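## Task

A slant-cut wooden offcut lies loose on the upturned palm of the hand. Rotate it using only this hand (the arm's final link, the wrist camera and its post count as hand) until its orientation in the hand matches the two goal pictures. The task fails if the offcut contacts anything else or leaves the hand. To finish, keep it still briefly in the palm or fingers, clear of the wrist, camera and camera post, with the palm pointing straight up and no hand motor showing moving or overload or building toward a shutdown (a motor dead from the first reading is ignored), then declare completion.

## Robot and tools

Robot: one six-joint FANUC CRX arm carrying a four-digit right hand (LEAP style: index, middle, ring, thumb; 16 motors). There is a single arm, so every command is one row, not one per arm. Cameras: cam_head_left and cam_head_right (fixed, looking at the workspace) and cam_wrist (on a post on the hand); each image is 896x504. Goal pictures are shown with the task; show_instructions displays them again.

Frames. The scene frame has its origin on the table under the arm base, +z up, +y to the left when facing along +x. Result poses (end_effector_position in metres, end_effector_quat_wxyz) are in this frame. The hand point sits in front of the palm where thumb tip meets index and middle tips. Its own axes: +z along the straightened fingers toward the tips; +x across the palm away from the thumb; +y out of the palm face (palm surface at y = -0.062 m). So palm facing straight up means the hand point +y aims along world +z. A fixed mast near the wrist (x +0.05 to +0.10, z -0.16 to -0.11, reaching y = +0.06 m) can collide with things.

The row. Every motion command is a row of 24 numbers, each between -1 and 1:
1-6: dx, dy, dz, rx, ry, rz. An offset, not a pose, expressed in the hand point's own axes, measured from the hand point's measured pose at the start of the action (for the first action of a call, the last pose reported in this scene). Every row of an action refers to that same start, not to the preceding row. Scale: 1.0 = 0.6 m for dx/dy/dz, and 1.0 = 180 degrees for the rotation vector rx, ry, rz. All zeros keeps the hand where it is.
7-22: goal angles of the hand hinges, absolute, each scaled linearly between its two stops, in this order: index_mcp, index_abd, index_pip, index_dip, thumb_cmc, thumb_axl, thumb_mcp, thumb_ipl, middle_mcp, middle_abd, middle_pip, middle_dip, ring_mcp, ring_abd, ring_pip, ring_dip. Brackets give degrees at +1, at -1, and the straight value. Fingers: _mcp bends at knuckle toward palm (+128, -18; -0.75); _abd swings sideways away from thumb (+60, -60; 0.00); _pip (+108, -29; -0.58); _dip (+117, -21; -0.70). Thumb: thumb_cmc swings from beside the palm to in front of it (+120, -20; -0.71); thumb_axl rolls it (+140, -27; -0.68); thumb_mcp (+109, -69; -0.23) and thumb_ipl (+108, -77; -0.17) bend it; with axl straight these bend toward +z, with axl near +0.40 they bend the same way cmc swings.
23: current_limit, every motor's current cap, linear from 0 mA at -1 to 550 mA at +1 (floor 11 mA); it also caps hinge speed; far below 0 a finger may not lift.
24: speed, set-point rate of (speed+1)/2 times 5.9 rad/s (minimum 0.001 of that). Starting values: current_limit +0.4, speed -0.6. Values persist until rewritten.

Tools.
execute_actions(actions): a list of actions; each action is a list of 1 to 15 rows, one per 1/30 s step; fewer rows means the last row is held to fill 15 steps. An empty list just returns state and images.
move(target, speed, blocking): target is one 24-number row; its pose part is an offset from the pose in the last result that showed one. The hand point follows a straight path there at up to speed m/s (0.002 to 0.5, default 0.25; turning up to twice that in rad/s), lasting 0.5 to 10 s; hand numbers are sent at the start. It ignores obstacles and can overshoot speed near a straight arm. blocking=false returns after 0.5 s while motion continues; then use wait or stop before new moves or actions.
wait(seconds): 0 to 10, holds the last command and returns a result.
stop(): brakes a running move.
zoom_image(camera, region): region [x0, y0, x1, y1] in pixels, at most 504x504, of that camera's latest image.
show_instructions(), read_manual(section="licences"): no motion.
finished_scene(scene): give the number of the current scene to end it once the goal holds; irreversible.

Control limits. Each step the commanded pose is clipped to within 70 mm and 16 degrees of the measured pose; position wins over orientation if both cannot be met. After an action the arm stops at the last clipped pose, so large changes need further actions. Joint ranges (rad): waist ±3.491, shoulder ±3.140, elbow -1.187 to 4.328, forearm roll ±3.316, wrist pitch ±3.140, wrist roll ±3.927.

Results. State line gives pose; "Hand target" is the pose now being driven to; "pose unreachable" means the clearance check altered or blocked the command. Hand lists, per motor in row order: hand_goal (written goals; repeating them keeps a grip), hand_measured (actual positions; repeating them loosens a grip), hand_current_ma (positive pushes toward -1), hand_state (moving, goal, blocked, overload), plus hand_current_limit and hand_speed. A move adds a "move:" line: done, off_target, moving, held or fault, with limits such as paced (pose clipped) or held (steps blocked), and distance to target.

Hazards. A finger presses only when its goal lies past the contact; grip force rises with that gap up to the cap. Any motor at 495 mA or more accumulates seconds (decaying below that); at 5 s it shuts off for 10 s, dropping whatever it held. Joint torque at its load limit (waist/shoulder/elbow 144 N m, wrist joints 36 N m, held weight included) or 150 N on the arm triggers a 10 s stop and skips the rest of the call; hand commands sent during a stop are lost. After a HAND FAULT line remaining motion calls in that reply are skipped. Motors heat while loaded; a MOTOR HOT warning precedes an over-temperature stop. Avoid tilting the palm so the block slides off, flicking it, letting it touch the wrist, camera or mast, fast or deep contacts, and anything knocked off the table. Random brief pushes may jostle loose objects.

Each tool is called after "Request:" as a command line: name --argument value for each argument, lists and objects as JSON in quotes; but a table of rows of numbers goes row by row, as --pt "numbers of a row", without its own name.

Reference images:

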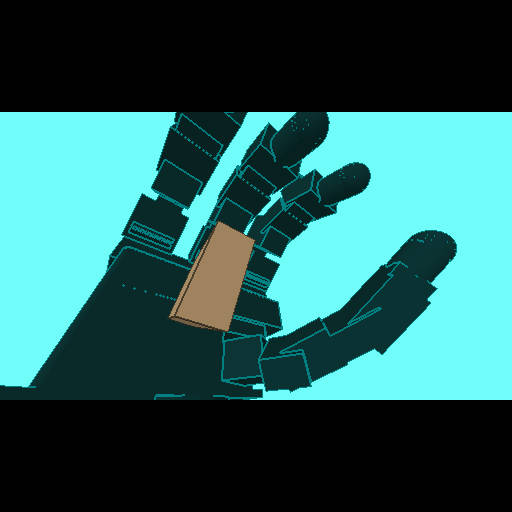

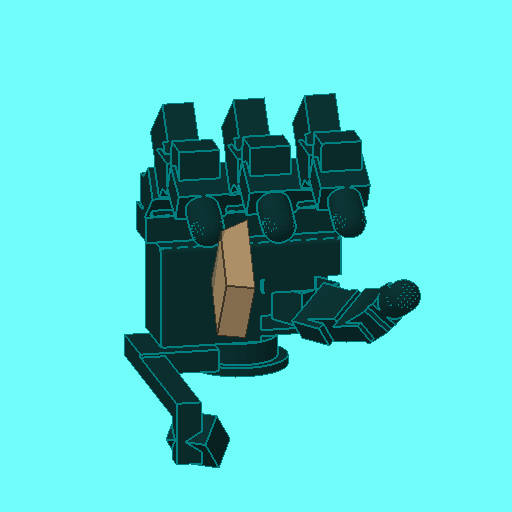

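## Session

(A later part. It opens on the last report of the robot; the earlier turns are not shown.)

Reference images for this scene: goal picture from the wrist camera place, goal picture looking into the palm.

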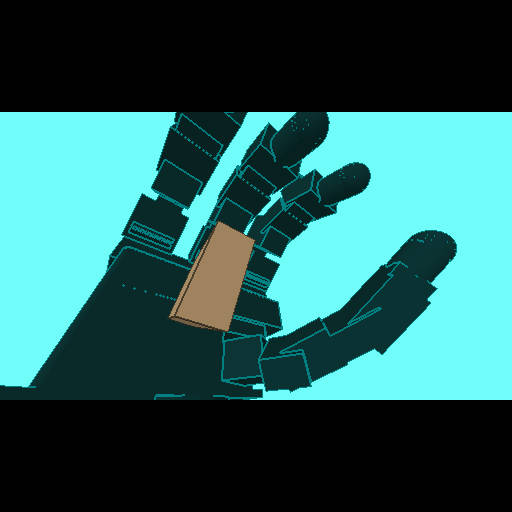

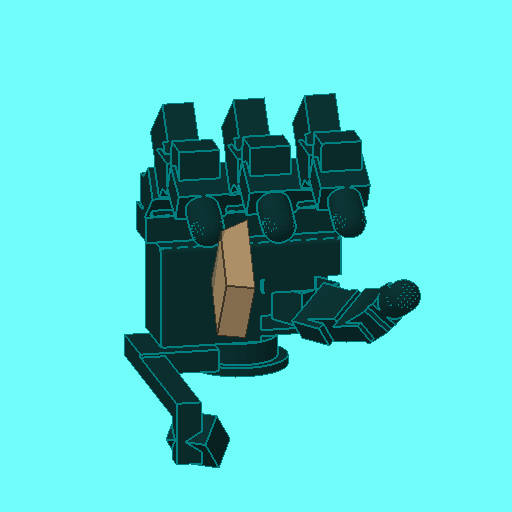

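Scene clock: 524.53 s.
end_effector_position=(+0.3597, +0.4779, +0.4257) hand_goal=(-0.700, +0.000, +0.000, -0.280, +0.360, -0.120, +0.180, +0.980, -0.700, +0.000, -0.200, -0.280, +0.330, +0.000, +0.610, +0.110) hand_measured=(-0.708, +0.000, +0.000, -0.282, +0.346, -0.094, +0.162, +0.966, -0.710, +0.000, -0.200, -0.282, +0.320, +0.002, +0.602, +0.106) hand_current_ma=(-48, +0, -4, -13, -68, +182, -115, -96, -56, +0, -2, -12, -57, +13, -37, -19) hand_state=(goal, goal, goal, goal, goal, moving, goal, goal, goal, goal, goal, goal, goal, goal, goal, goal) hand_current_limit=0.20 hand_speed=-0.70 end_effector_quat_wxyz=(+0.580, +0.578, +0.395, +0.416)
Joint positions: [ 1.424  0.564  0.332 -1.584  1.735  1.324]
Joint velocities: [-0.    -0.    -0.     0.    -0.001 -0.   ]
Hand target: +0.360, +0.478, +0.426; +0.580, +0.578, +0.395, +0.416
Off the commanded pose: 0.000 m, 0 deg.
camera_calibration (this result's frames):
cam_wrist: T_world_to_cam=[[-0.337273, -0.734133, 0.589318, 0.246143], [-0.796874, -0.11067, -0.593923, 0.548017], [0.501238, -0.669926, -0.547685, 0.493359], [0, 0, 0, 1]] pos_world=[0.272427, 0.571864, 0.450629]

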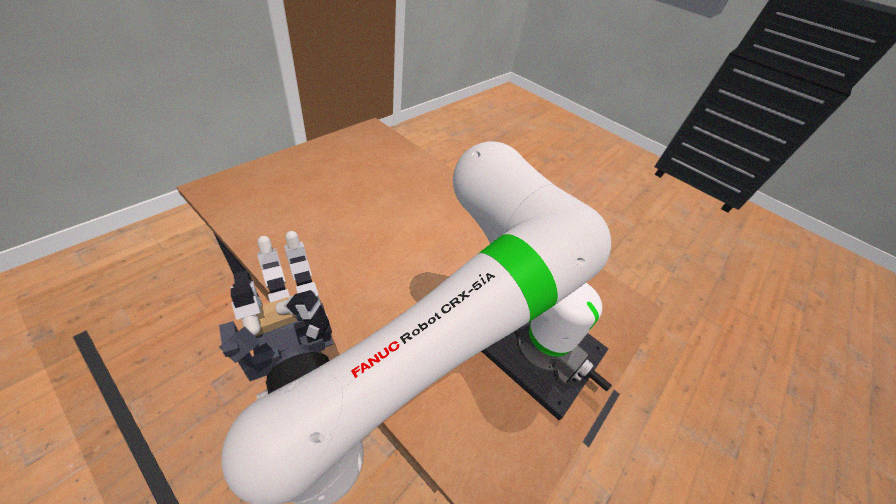

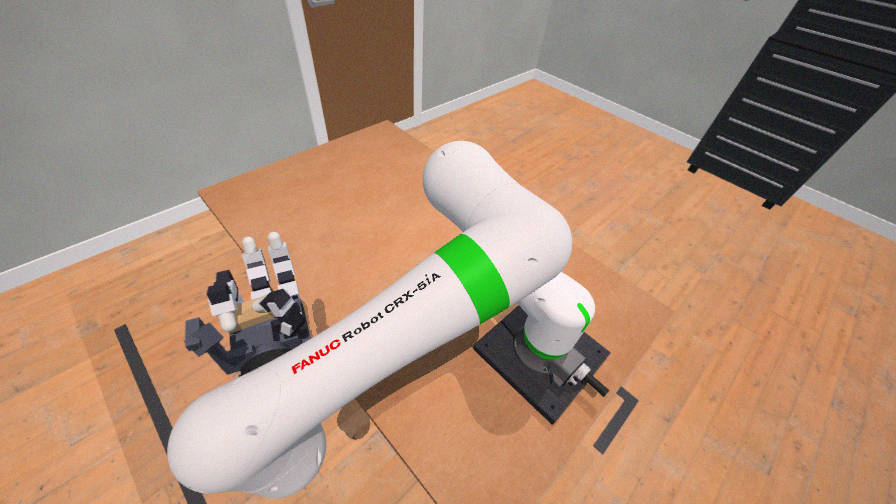

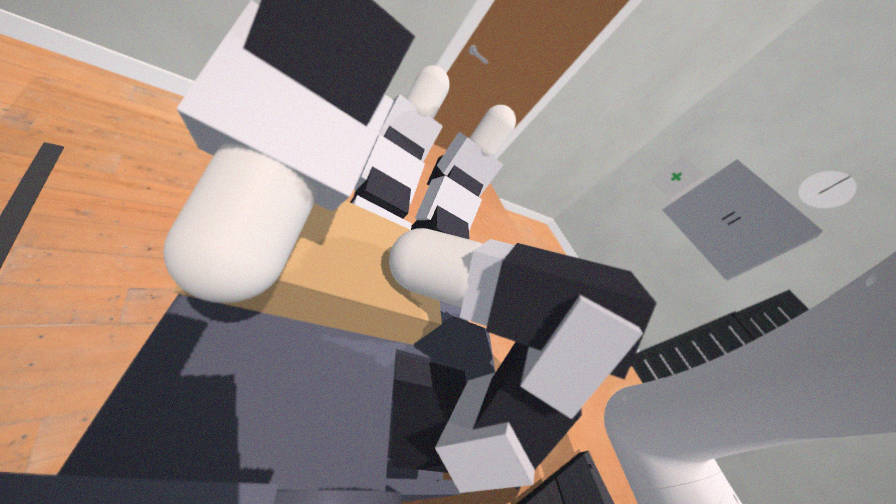

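Request:
execute_actions --actions '[[[0,0,0,0,0,0,-0.1,0,-0.4,-0.5,0.36,-0.12,0.18,0.98,-0.1,0,-0.4,-0.5,0.0,0,0.3,-0.1,0.3,-0.2]],[[0,0,0,0,0,0,-0.1,0,-0.4,-0.5,0.29,-0.19,0.2,0.98,-0.1,0,-0.4,-0.5,0.0,0,0.3,-0.1,0.3,-0.7]],[[0,0,0,0,0,0,-0.1,0,-0.4,-0.5,0.214,-0.257,0.2,0.98,-0.1,0,-0.4,-0.5,0.0,0,0.3,-0.1,0.3,-0.7]],[[0,0,0,0,0,0,-0.1,0,-0.4,-0.5,0.14,-0.32,0.185,0.98,-0.1,0,-0.4,-0.5,0.0,0,0.3,-0.1,0.3,-0.7]],[[0,0,0,0,0,0,-0.1,0,-0.4,-0.5,0.07,-0.377,0.16,0.98,-0.1,0,-0.4,-0.5,0.0,0,0.3,-0.1,0.3,-0.7]]]'

Request:
zoom_image --camera "cam_head_left" --region '[205, 235, 365, 395]'

Scene clock: 624.30 s.
end_effector_position=(+0.3597, +0.4779, +0.4257) hand_goal=(-0.100, +0.000, -0.400, -0.500, +0.070, -0.378, +0.160, +0.980, -0.100, +0.000, -0.400, -0.500, +0.000, +0.000, +0.300, -0.100) hand_measured=(-0.118, +0.000, -0.400, -0.498, +0.072, -0.358, +0.156, +0.972, -0.122, +0.000, -0.400, -0.498, -0.002, +0.002, +0.306, -0.096) hand_current_ma=(-106, +0, +1, +13, +8, +140, -20, -57, -119, +0, -1, +12, -10, +13, +29, +22) hand_state=(goal, goal, goal, goal, goal, blocked, goal, goal, blocked, goal, goal, goal, goal, goal, goal, goal) hand_current_limit=0.30 hand_speed=-0.70 end_effector_quat_wxyz=(+0.580, +0.578, +0.395, +0.416)
Joint positions: [ 1.424  0.564  0.332 -1.584  1.735  1.324]
Joint velocities: [ 0.     0.     0.001  0.001 -0.    -0.001]
Hand target: +0.360, +0.478, +0.426; +0.580, +0.578, +0.395, +0.416
Off the commanded pose: 0.000 m, 0 deg.
camera_calibration (this result's frames):
cam_wrist: T_world_to_cam=[[-0.337273, -0.734133, 0.589318, 0.246143], [-0.796874, -0.11067, -0.593923, 0.548017], [0.501238, -0.669926, -0.547685, 0.493359], [0, 0, 0, 1]] pos_world=[0.272427, 0.571864, 0.450629]

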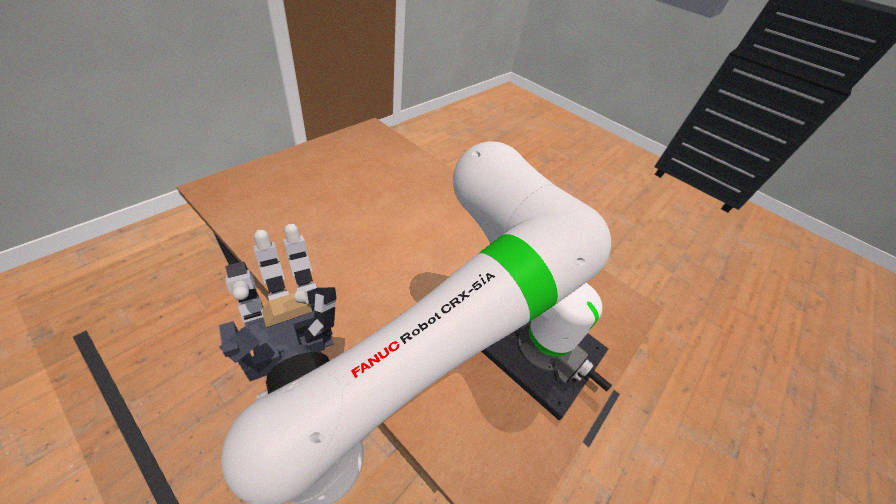

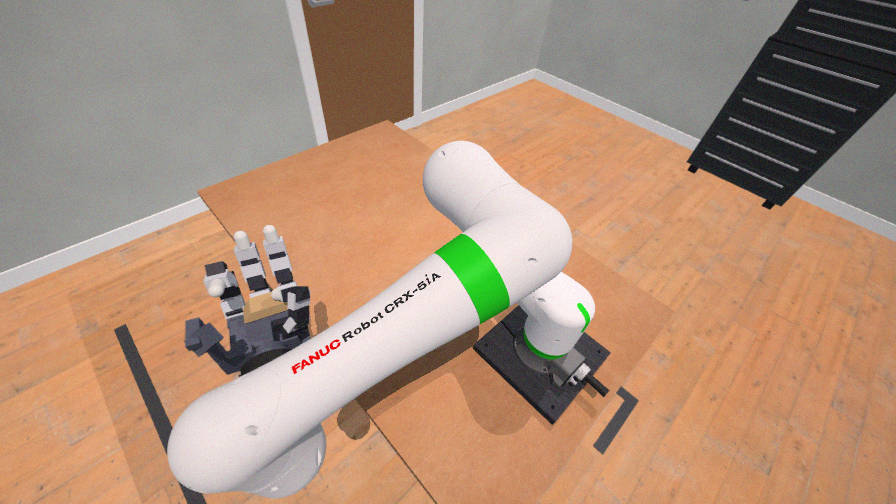

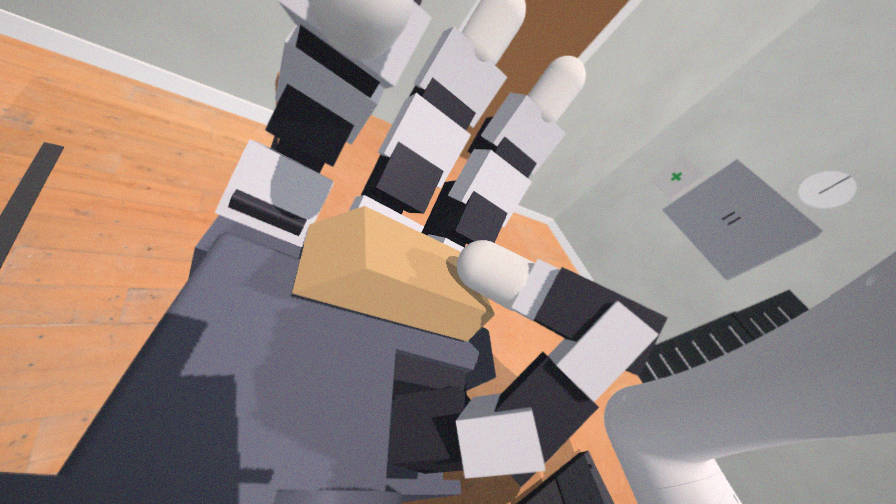

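Region (205, 235, 365, 395) of cam_head_left's 896x504 image, scaled by 3.150, with more detail than that image has.

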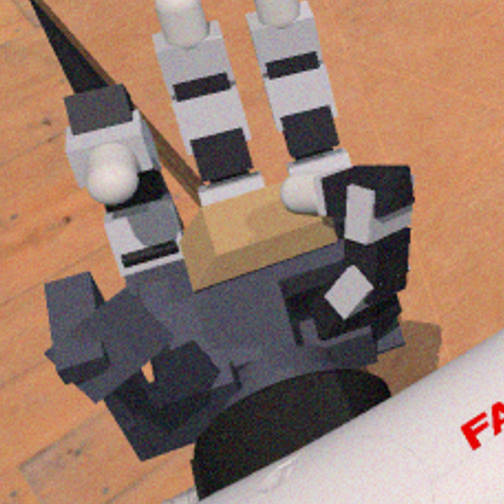

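Request:
execute_actions --actions '[]'

Request:
zoom_image --camera "cam_head_left" --region '[205,235,365,395]'

Scene clock: 674.13 s.
end_effector_position=(+0.3597, +0.4779, +0.4257) hand_goal=(-0.100, +0.000, -0.400, -0.500, +0.070, -0.378, +0.160, +0.980, -0.100, +0.000, -0.400, -0.500, +0.000, +0.000, +0.300, -0.100) hand_measured=(-0.118, +0.000, -0.400, -0.498, +0.072, -0.358, +0.156, +0.972, -0.122, +0.000, -0.400, -0.498, -0.002, +0.002, +0.306, -0.096) hand_current_ma=(-106, +0, +1, +13, +8, +140, -20, -57, -119, +0, -1, +12, -10, +13, +29, +22) hand_state=(goal, goal, goal, goal, goal, blocked, goal, goal, blocked, goal, goal, goal, goal, goal, goal, goal) hand_current_limit=0.30 hand_speed=-0.70 end_effector_quat_wxyz=(+0.580, +0.578, +0.395, +0.416)
Joint positions: [ 1.424  0.564  0.332 -1.584  1.735  1.324]
Joint velocities: [ 0.    -0.    -0.    -0.001 -0.     0.001]
Hand target: +0.360, +0.478, +0.426; +0.580, +0.578, +0.395, +0.416
Off the commanded pose: 0.000 m, 0 deg.
camera_calibration (this result's frames):
cam_wrist: T_world_to_cam=[[-0.337273, -0.734133, 0.589318, 0.246143], [-0.796874, -0.11067, -0.593923, 0.548017], [0.501238, -0.669926, -0.547685, 0.493359], [0, 0, 0, 1]] pos_world=[0.272427, 0.571864, 0.450629]

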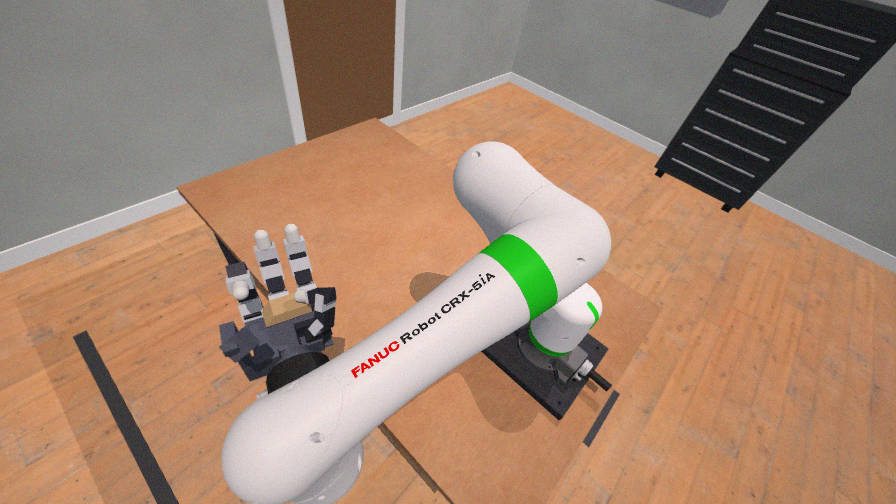

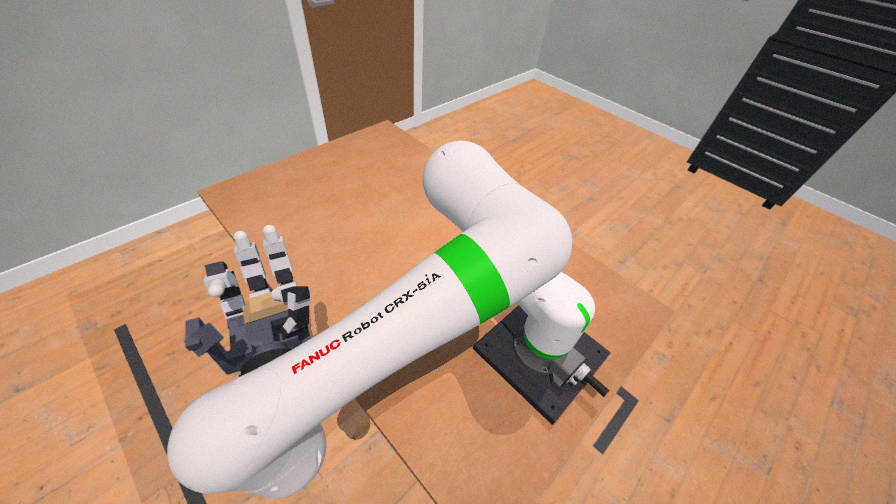

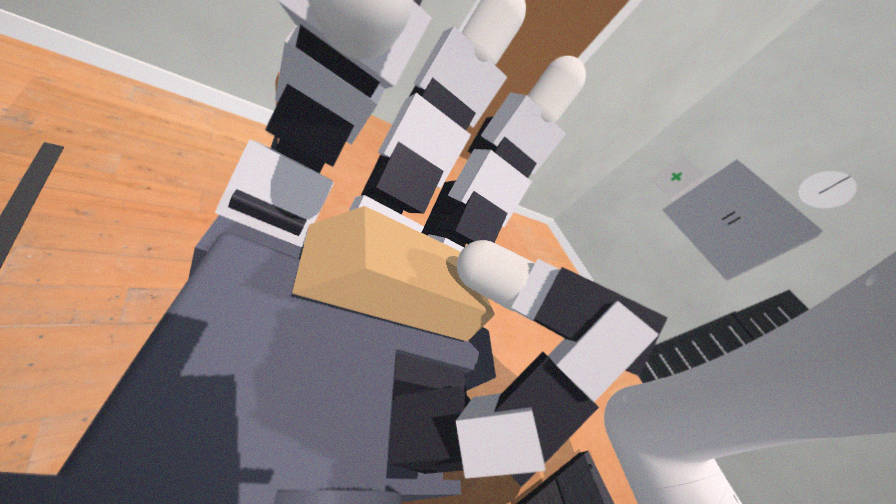

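Region (205, 235, 365, 395) of cam_head_left's 896x504 image, scaled by 3.150, with more detail than that image has.

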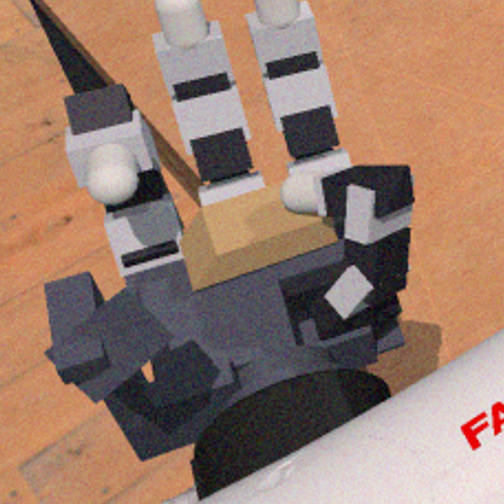

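Request:
execute_actions --actions '[[[0,0,0,0,0,0,-0.15,0,-0.4,-0.5,0.07,-0.377,-0.05,0.98,-0.15,0,-0.4,-0.5,0,0,0.3,-0.1,0.3,-0.5]],[[0,0,0,0,0,0,-0.15,0,-0.4,-0.5,0.36,-0.12,-0.02,0.98,-0.15,0,-0.4,-0.5,0,0,0.3,-0.1,0.3,-0.5]],[[0,0,0,0,0,0,-0.15,0,-0.4,-0.5,0.36,-0.12,0.2,0.98,-0.15,0,-0.4,-0.5,0,0,0.3,-0.1,0.3,-0.6]],[[0,0,0,0,0,0,-0.15,0,-0.4,-0.5,0.29,-0.19,0.2,0.98,-0.15,0,-0.4,-0.5,0,0,0.3,-0.1,0.3,-0.7]],[[0,0,0,0,0,0,-0.15,0,-0.4,-0.5,0.214,-0.257,0.2,0.98,-0.15,0,-0.4,-0.5,0,0,0.3,-0.1,0.3,-0.7]]]'

Request:
zoom_image --camera "cam_head_left" --region '[205,235,365,395]'

Scene clock: 731.23 s.
end_effector_position=(+0.3597, +0.4779, +0.4257) hand_goal=(-0.150, +0.000, -0.400, -0.500, +0.214, -0.258, +0.200, +0.980, -0.150, +0.000, -0.400, -0.500, +0.000, +0.000, +0.300, -0.100) hand_measured=(-0.158, +0.000, -0.400, -0.498, +0.212, -0.222, +0.178, +0.970, -0.160, +0.000, -0.400, -0.498, -0.002, +0.002, +0.306, -0.096) hand_current_ma=(-47, +0, +1, +13, -13, +250, -138, -67, -48, +0, -1, +12, -11, +13, +29, +22) hand_state=(goal, goal, goal, goal, goal, blocked, blocked, goal, goal, goal, goal, goal, goal, goal, goal, goal) hand_current_limit=0.30 hand_speed=-0.70 end_effector_quat_wxyz=(+0.580, +0.578, +0.395, +0.416)
Joint positions: [ 1.424  0.564  0.332 -1.584  1.735  1.324]
Joint velocities: [ 0.     0.001  0.001 -0.    -0.001 -0.   ]
Hand target: +0.360, +0.478, +0.426; +0.580, +0.578, +0.395, +0.416
Off the commanded pose: 0.000 m, 0 deg.
camera_calibration (this result's frames):
cam_wrist: T_world_to_cam=[[-0.337273, -0.734133, 0.589319, 0.246143], [-0.796874, -0.11067, -0.593923, 0.548017], [0.501238, -0.669926, -0.547685, 0.493359], [0, 0, 0, 1]] pos_world=[0.272427, 0.571864, 0.450629]

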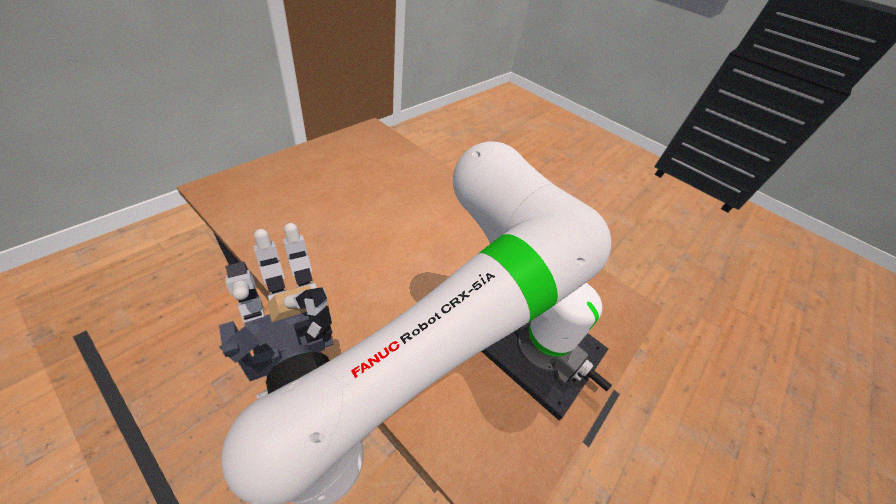

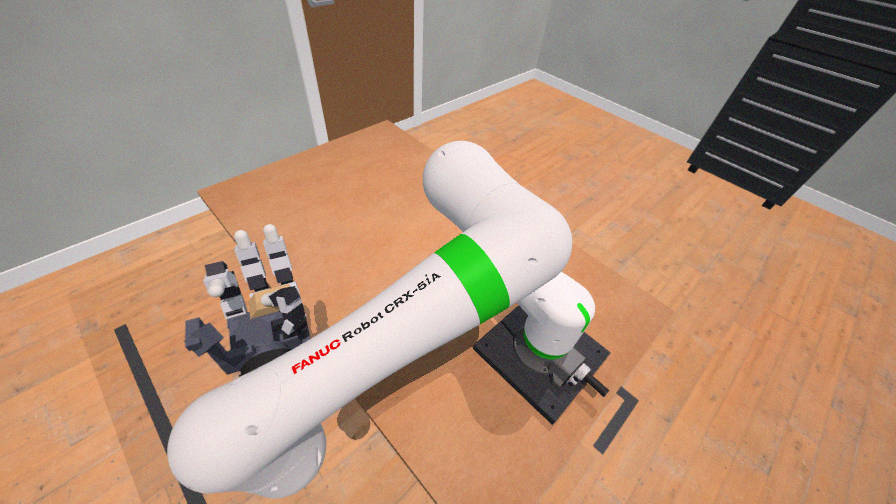

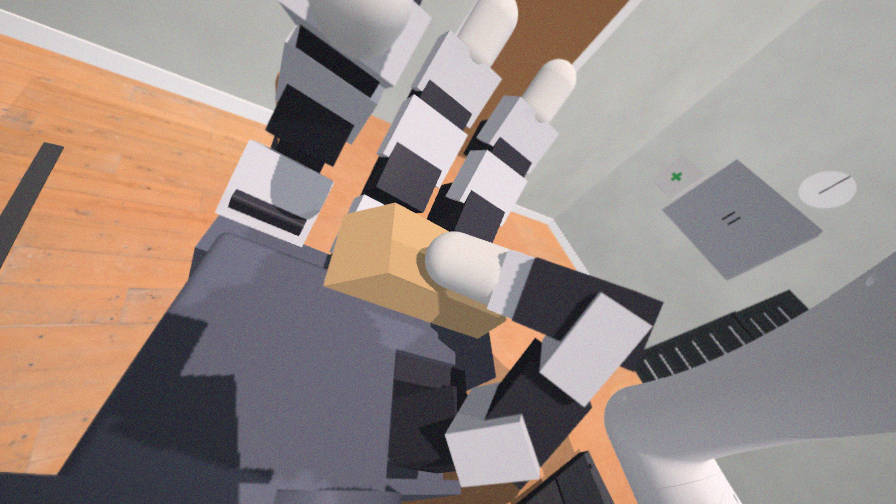

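Region (205, 235, 365, 395) of cam_head_left's 896x504 image, scaled by 3.150, with more detail than that image has.

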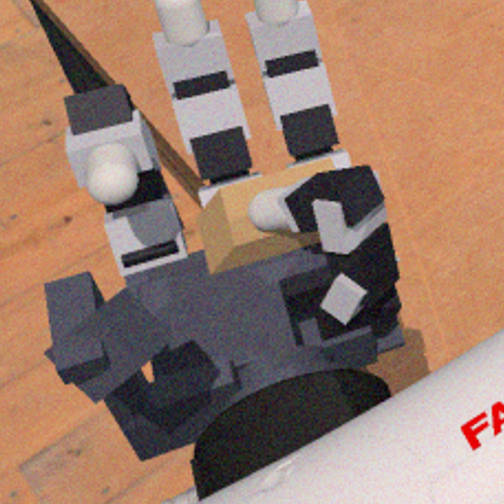

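Request:
execute_actions --actions '[[[0,0,0,0,0,0,-0.15,0,-0.4,-0.5,0.14,-0.27,0.185,0.98,-0.15,0,-0.4,-0.5,0,0,0.3,-0.1,0.3,-0.7]],[[0,0,0,0,0,0,-0.15,0,-0.4,-0.5,0.06,-0.33,0.165,0.98,-0.15,0,-0.4,-0.5,0,0,0.3,-0.1,0.3,-0.7]]]'

Request:
zoom_image --camera "cam_head_left" --region '[205,235,365,395]'

Scene clock: 748.73 s.
end_effector_position=(+0.3597, +0.4779, +0.4257) hand_goal=(-0.150, +0.000, -0.400, -0.500, +0.060, -0.330, +0.164, +0.980, -0.150, +0.000, -0.400, -0.500, +0.000, +0.000, +0.300, -0.100) hand_measured=(-0.158, +0.000, -0.400, -0.498, +0.062, -0.310, +0.162, +0.978, -0.160, +0.000, -0.400, -0.498, -0.002, +0.002, +0.306, -0.096) hand_current_ma=(-47, +0, +1, +13, +6, +136, -7, -19, -48, +0, -1, +12, -11, +13, +29, +22) hand_state=(goal, goal, goal, goal, goal, goal, goal, goal, goal, goal, goal, goal, goal, goal, goal, goal) hand_current_limit=0.30 hand_speed=-0.70 end_effector_quat_wxyz=(+0.580, +0.578, +0.395, +0.416)
Joint positions: [ 1.424  0.564  0.332 -1.584  1.735  1.324]
Joint velocities: [-0.     0.001 -0.     0.001  0.002 -0.   ]
Hand target: +0.360, +0.478, +0.426; +0.580, +0.578, +0.395, +0.416
Off the commanded pose: 0.000 m, 0 deg.
camera_calibration (this result's frames):
cam_wrist: T_world_to_cam=[[-0.337272, -0.734133, 0.589318, 0.246143], [-0.796874, -0.11067, -0.593923, 0.548017], [0.501238, -0.669926, -0.547685, 0.493359], [0, 0, 0, 1]] pos_world=[0.272427, 0.571864, 0.450629]

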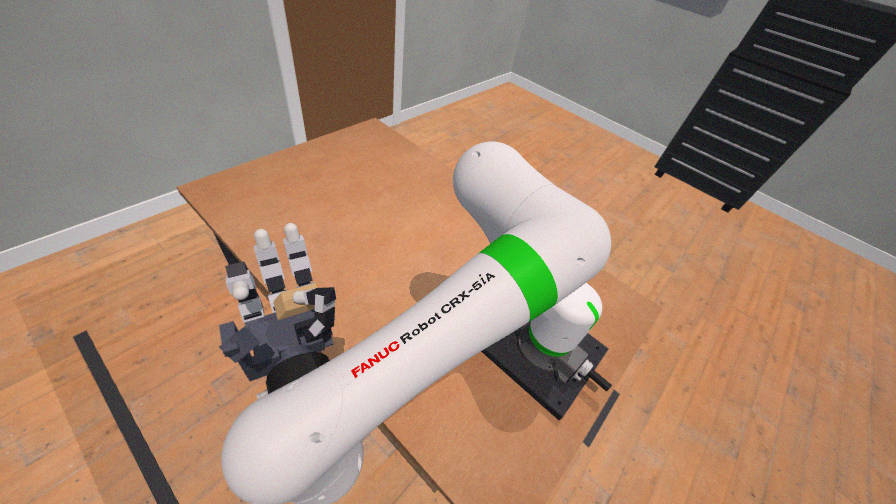

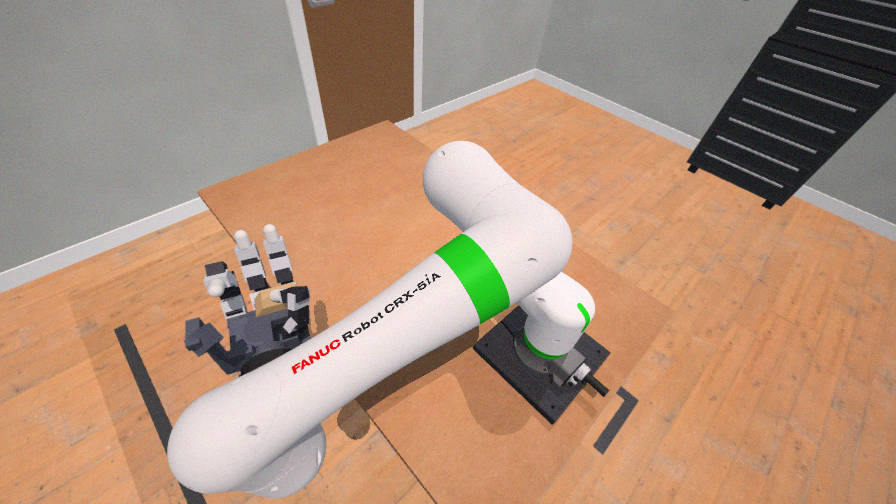

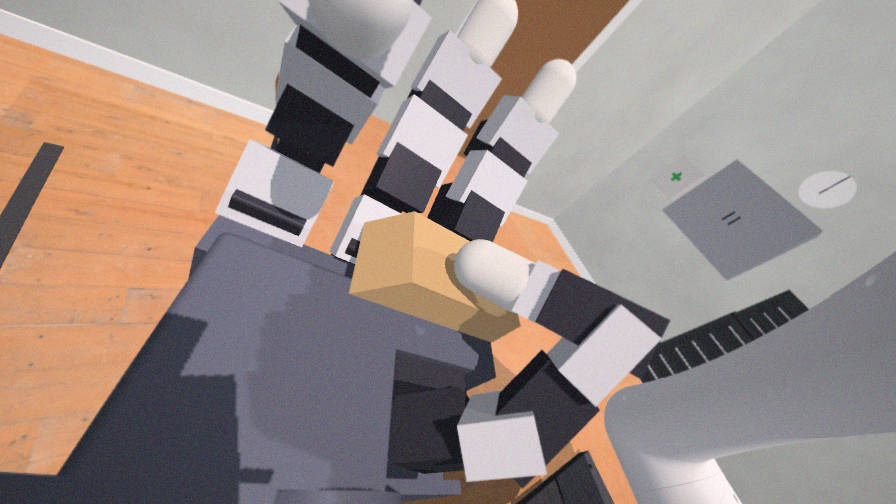

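Region (205, 235, 365, 395) of cam_head_left's 896x504 image, scaled by 3.150, with more detail than that image has.

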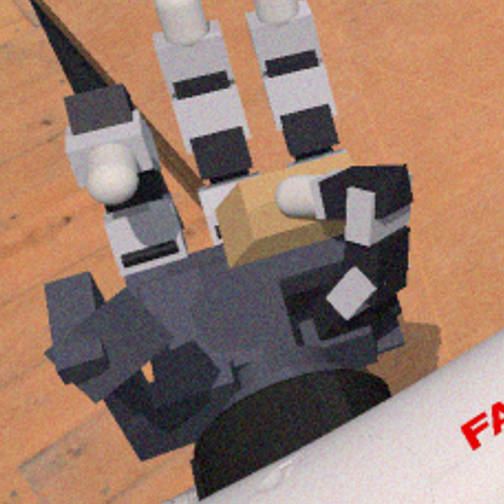

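Request:
execute_actions --actions '[[[0,0,0,0,0,0,-0.15,0,-0.4,-0.5,0.06,-0.33,0.165,0.98,-0.15,0,0.88,-0.7,-0.3,0.2,-0.4,-0.5,0.3,-0.3]],[[0,0,0,0,0,0,-0.15,0,-0.4,-0.5,0.06,-0.33,0.165,0.98,-0.15,-0.6,0.88,-0.7,-0.3,0.2,-0.4,-0.5,0.3,-0.3]],[[0,0,0,0,0,0,-0.15,0,-0.4,-0.5,0.06,-0.33,0.165,0.98,-0.15,-0.6,0.88,0.46,-0.3,0.2,-0.4,-0.5,0.3,-0.4]],[[0,0,0,0,0,0,-0.15,0,-0.4,-0.5,0.06,-0.33,0.165,0.98,-0.15,-0.6,0.88,0.46,-0.3,0.2,-0.4,-0.5,0.3,-0.4]]]'

Request:
zoom_image --camera "cam_head_left" --region '[205,235,365,395]'

Scene clock: 811.70 s.
end_effector_position=(+0.3597, +0.4779, +0.4257) hand_goal=(-0.150, +0.000, -0.400, -0.500, +0.060, -0.330, +0.164, +0.980, -0.150, -0.600, +0.880, +0.460, -0.300, +0.200, -0.400, -0.500) hand_measured=(-0.160, -0.002, -0.400, -0.498, +0.060, -0.312, +0.162, +0.978, -0.158, -0.598, +0.880, +0.304, -0.308, +0.198, -0.400, -0.498) hand_current_ma=(-60, -6, -1, +13, +4, +133, -8, -19, -42, +10, -3, -55, -43, -13, +2, +14) hand_state=(goal, goal, goal, goal, goal, goal, goal, goal, goal, goal, goal, moving, goal, goal, goal, goal) hand_current_limit=0.30 hand_speed=-0.40 end_effector_quat_wxyz=(+0.580, +0.578, +0.395, +0.416)
Joint positions: [ 1.424  0.564  0.332 -1.584  1.735  1.324]
Joint velocities: [-0.    -0.001 -0.001  0.001 -0.001  0.   ]
Hand target: +0.360, +0.478, +0.426; +0.580, +0.578, +0.395, +0.416
Off the commanded pose: 0.000 m, 0 deg.
camera_calibration (this result's frames):
cam_wrist: T_world_to_cam=[[-0.337273, -0.734133, 0.589318, 0.246143], [-0.796874, -0.11067, -0.593923, 0.548017], [0.501238, -0.669926, -0.547685, 0.493359], [0, 0, 0, 1]] pos_world=[0.272427, 0.571864, 0.450629]

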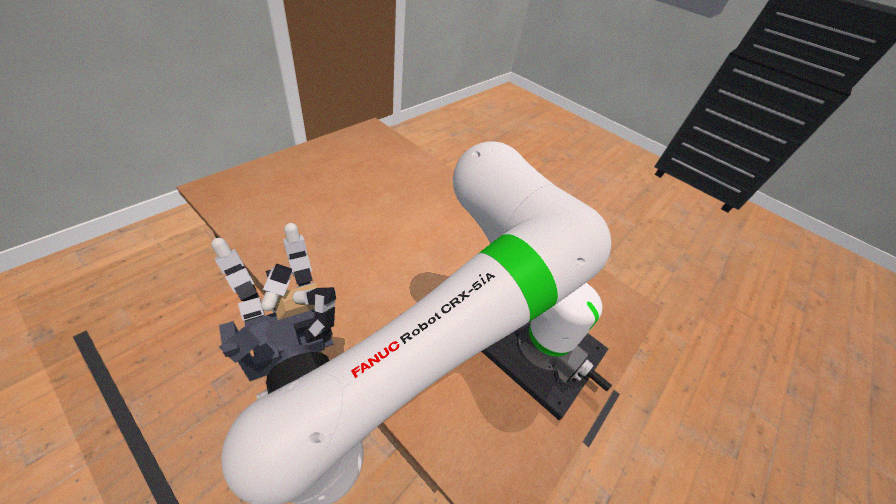

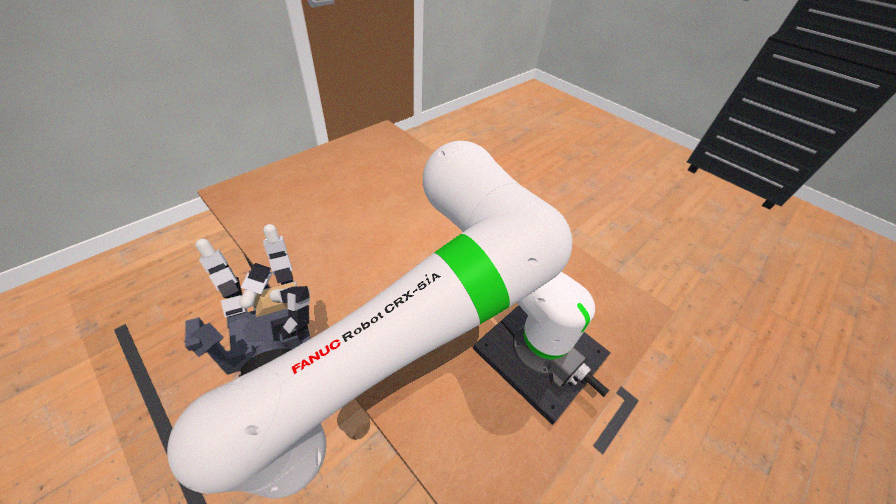

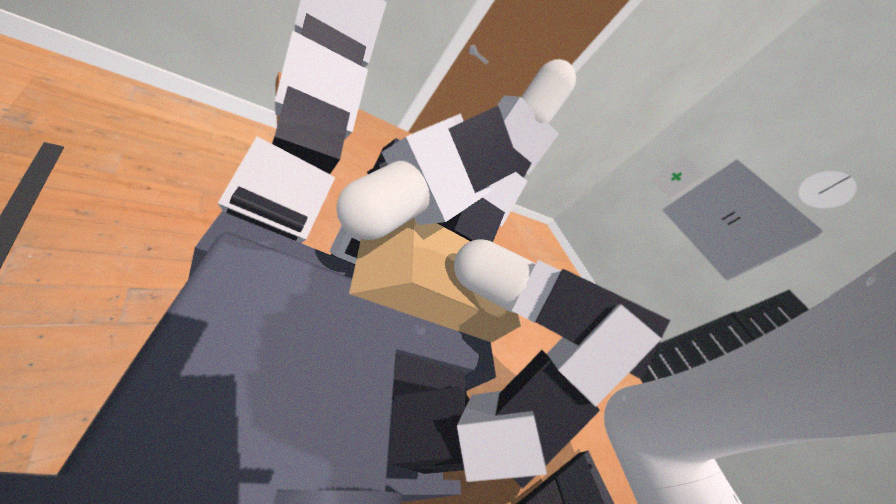

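Region (205, 235, 365, 395) of cam_head_left's 896x504 image, scaled by 3.150, with more detail than that image has.

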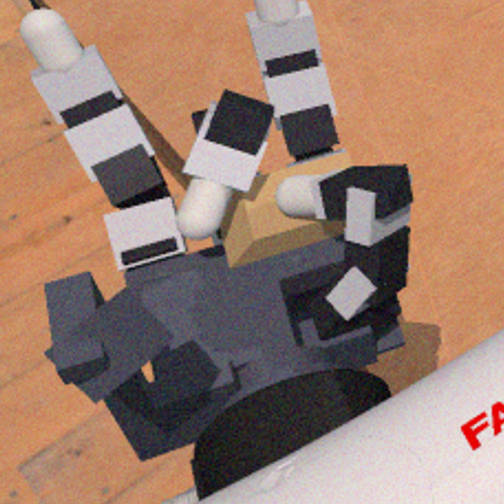

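Request:
execute_actions --actions '[[[0,0,0,0,0,0,-0.15,0,-0.4,-0.5,0.06,-0.33,0.08,0.98,-0.15,-0.6,0.88,0.46,-0.3,0.2,-0.4,-0.5,0.3,-0.6]],[[0,0,0,0,0,0,0.08,0,-0.5,-0.6,0.06,-0.33,0.08,0.98,0.08,-0.6,0.88,0.42,-0.3,0.2,-0.4,-0.5,0.3,-0.7]],[[0,0,0,0,0,0,0.08,0,-0.5,-0.6,0.06,-0.33,0.08,0.98,0.08,-0.6,0.88,0.42,-0.3,0.2,-0.4,-0.5,0.3,-0.7]]]'

Request:
zoom_image --camera "cam_head_left" --region '[205,235,365,395]'

Scene clock: 832.60 s.
end_effector_position=(+0.3597, +0.4779, +0.4257) hand_goal=(+0.080, +0.000, -0.500, -0.600, +0.060, -0.330, +0.080, +0.980, +0.080, -0.600, +0.880, +0.420, -0.300, +0.200, -0.400, -0.500) hand_measured=(+0.066, -0.002, -0.500, -0.598, +0.058, -0.330, +0.086, +0.980, +0.072, -0.598, +0.880, +0.424, -0.308, +0.198, -0.400, -0.498) hand_current_ma=(-87, -6, +5, +14, -6, +3, +38, -5, -48, +10, -2, +17, -43, -13, +2, +14) hand_state=(goal, goal, goal, goal, goal, goal, goal, goal, goal, goal, goal, goal, goal, goal, goal, goal) hand_current_limit=0.30 hand_speed=-0.70 end_effector_quat_wxyz=(+0.580, +0.578, +0.395, +0.416)
Joint positions: [ 1.424  0.564  0.332 -1.584  1.735  1.324]
Joint velocities: [ 0.    -0.    -0.     0.     0.001  0.   ]
Hand target: +0.360, +0.478, +0.426; +0.580, +0.578, +0.395, +0.416
Off the commanded pose: 0.000 m, 0 deg.
camera_calibration (this result's frames):
cam_wrist: T_world_to_cam=[[-0.337273, -0.734133, 0.589318, 0.246143], [-0.796874, -0.11067, -0.593923, 0.548017], [0.501238, -0.669926, -0.547685, 0.493359], [0, 0, 0, 1]] pos_world=[0.272427, 0.571864, 0.450629]

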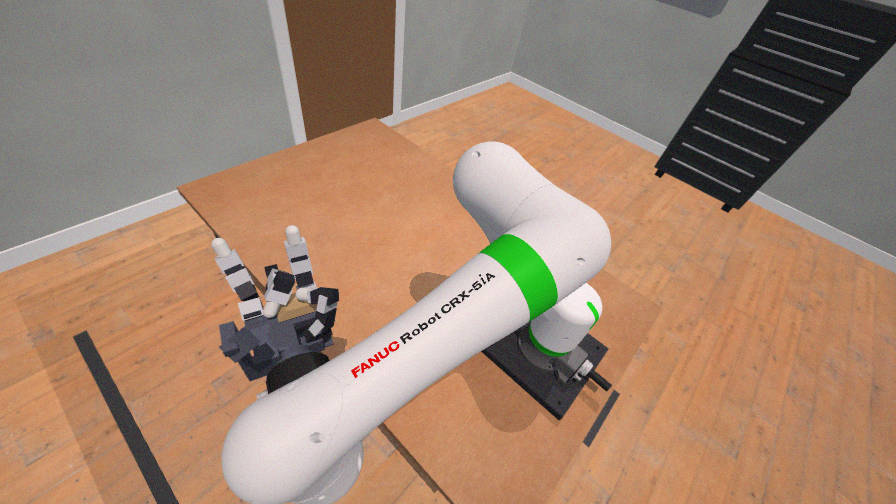

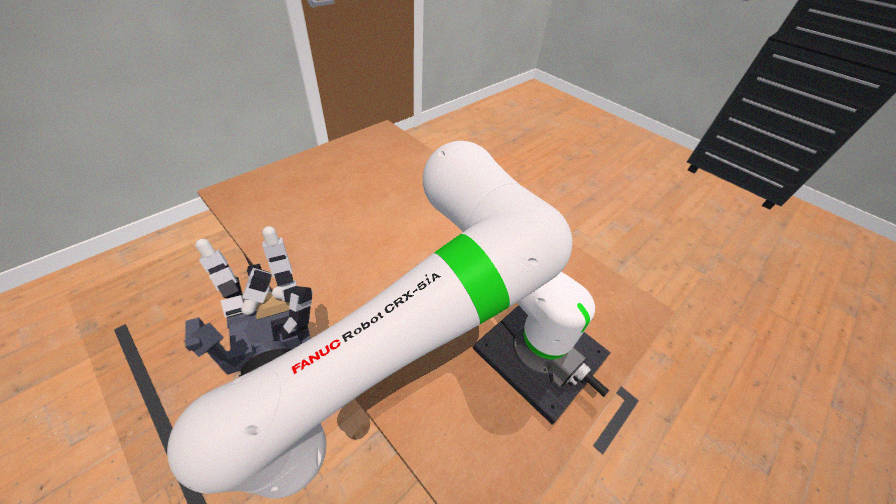

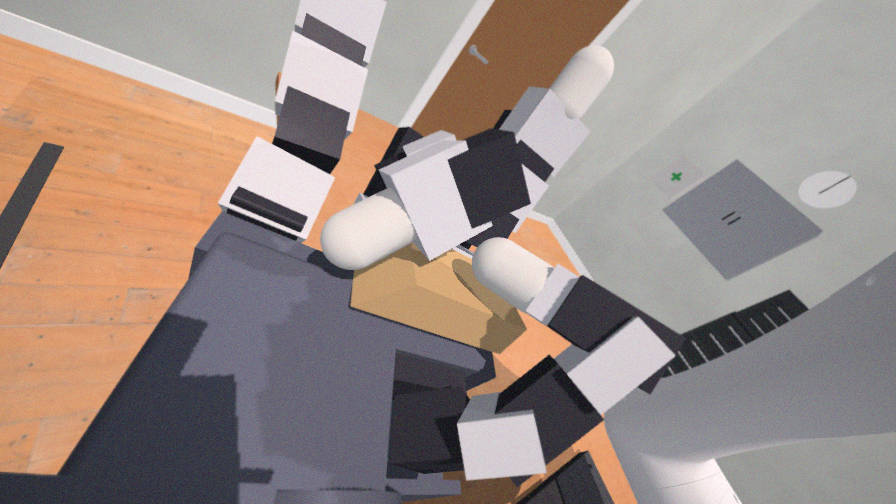

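Region (205, 235, 365, 395) of cam_head_left's 896x504 image, scaled by 3.150, with more detail than that image has.

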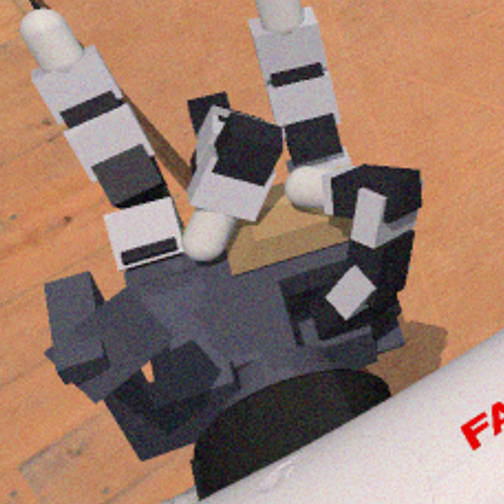

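Request:
execute_actions --actions '[[[0,0,0,0,0,0,0.0,0,-0.5,-0.6,0.06,-0.5,-0.34,0.8,0.08,-0.6,0.88,0.42,-0.3,0.2,-0.4,-0.5,0.3,-0.4]],[[0,0,0,0,0,0,0.0,0,-0.5,-0.6,-0.4,-0.68,-0.34,0.8,0.08,-0.6,0.88,0.42,-0.3,0.2,-0.4,-0.5,0.3,-0.4]],[[0,0,0,0,0,0,0.0,0,-0.5,-0.6,-1,-0.68,-0.34,0.8,0.08,-0.6,0.88,0.42,-0.3,0.2,-0.4,-0.5,0.3,-0.4]],[[0,0,0,0,0,0,0.0,0,-0.5,-0.6,-1,-0.68,0.1,0.5,0.08,-0.6,0.88,0.42,-0.3,0.2,-0.4,-0.5,0.3,-0.4]]]'

Request:
zoom_image --camera "cam_head_left" --region '[205,235,365,395]'

Scene clock: 857.27 s.
end_effector_position=(+0.3597, +0.4779, +0.4257) hand_goal=(+0.000, +0.000, -0.500, -0.600, -1.000, -0.680, +0.100, +0.500, +0.080, -0.600, +0.880, +0.420, -0.300, +0.200, -0.400, -0.500) hand_measured=(-0.004, -0.002, -0.500, -0.598, -1.000, -0.680, +0.020, +0.502, +0.072, -0.598, +0.880, +0.424, -0.308, +0.198, -0.400, -0.498) hand_current_ma=(-28, -6, +3, +14, -1, -5, -78, +8, -48, +10, -2, +17, -43, -13, +2, +14) hand_state=(goal, goal, goal, goal, goal, goal, moving, moving, goal, goal, goal, goal, goal, goal, goal, goal) hand_current_limit=0.30 hand_speed=-0.40 end_effector_quat_wxyz=(+0.580, +0.578, +0.395, +0.416)
Joint positions: [ 1.424  0.564  0.332 -1.584  1.735  1.324]
Joint velocities: [-0.     0.     0.    -0.001  0.001 -0.001]
Hand target: +0.360, +0.478, +0.426; +0.580, +0.578, +0.395, +0.416
Off the commanded pose: 0.000 m, 0 deg.
camera_calibration (this result's frames):
cam_wrist: T_world_to_cam=[[-0.337273, -0.734135, 0.589315, 0.246145], [-0.796873, -0.110667, -0.593925, 0.548016], [0.501239, -0.669924, -0.547687, 0.493358], [0, 0, 0, 1]] pos_world=[0.272427, 0.571864, 0.450629]

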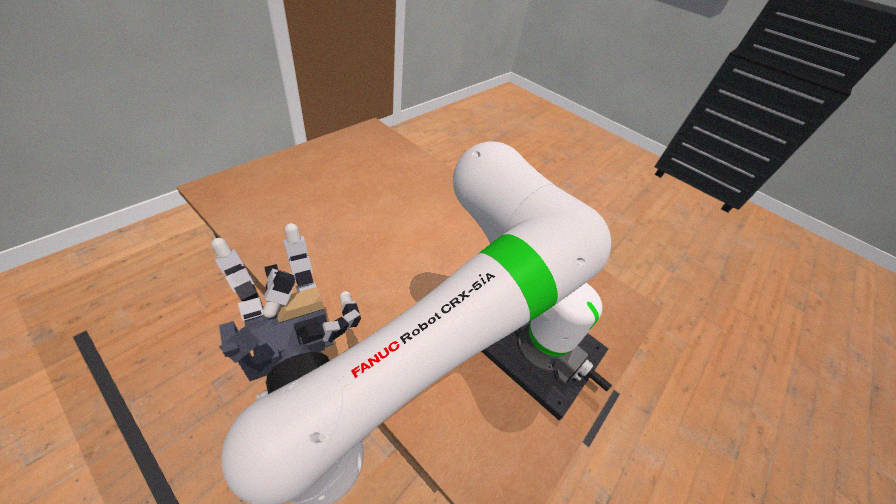

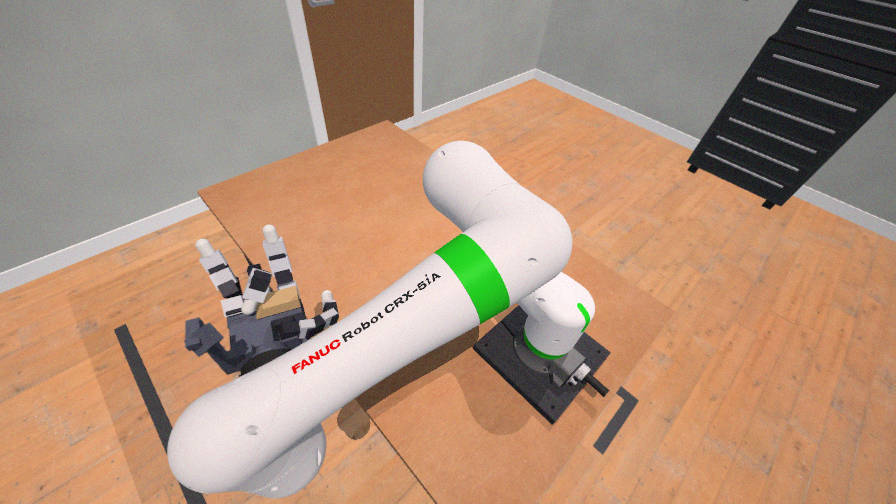

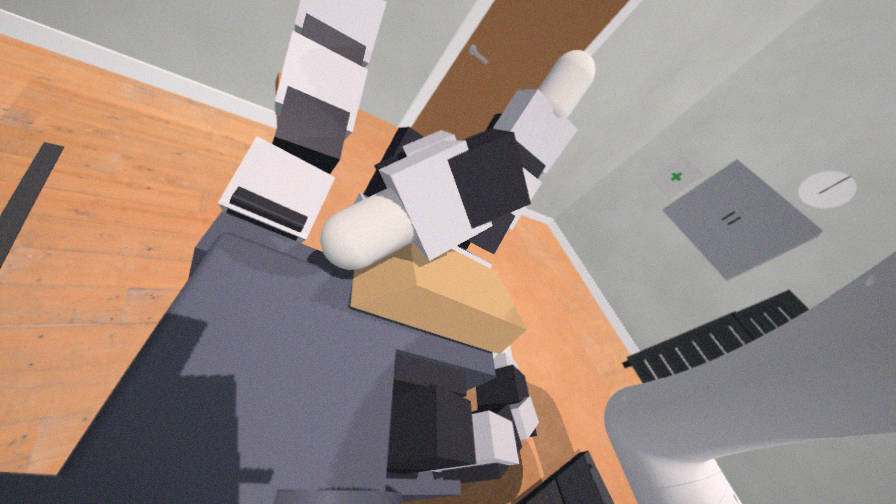

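Region (205, 235, 365, 395) of cam_head_left's 896x504 image, scaled by 3.150, with more detail than that image has.

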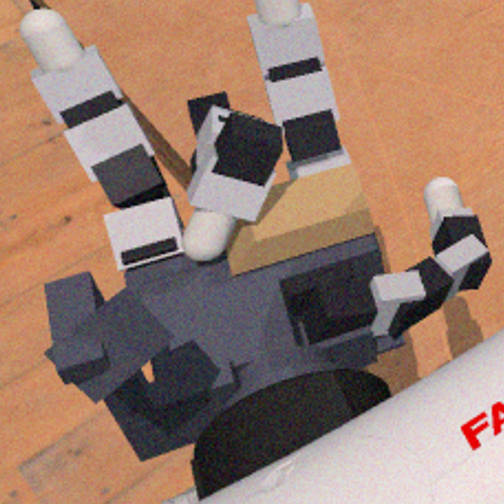

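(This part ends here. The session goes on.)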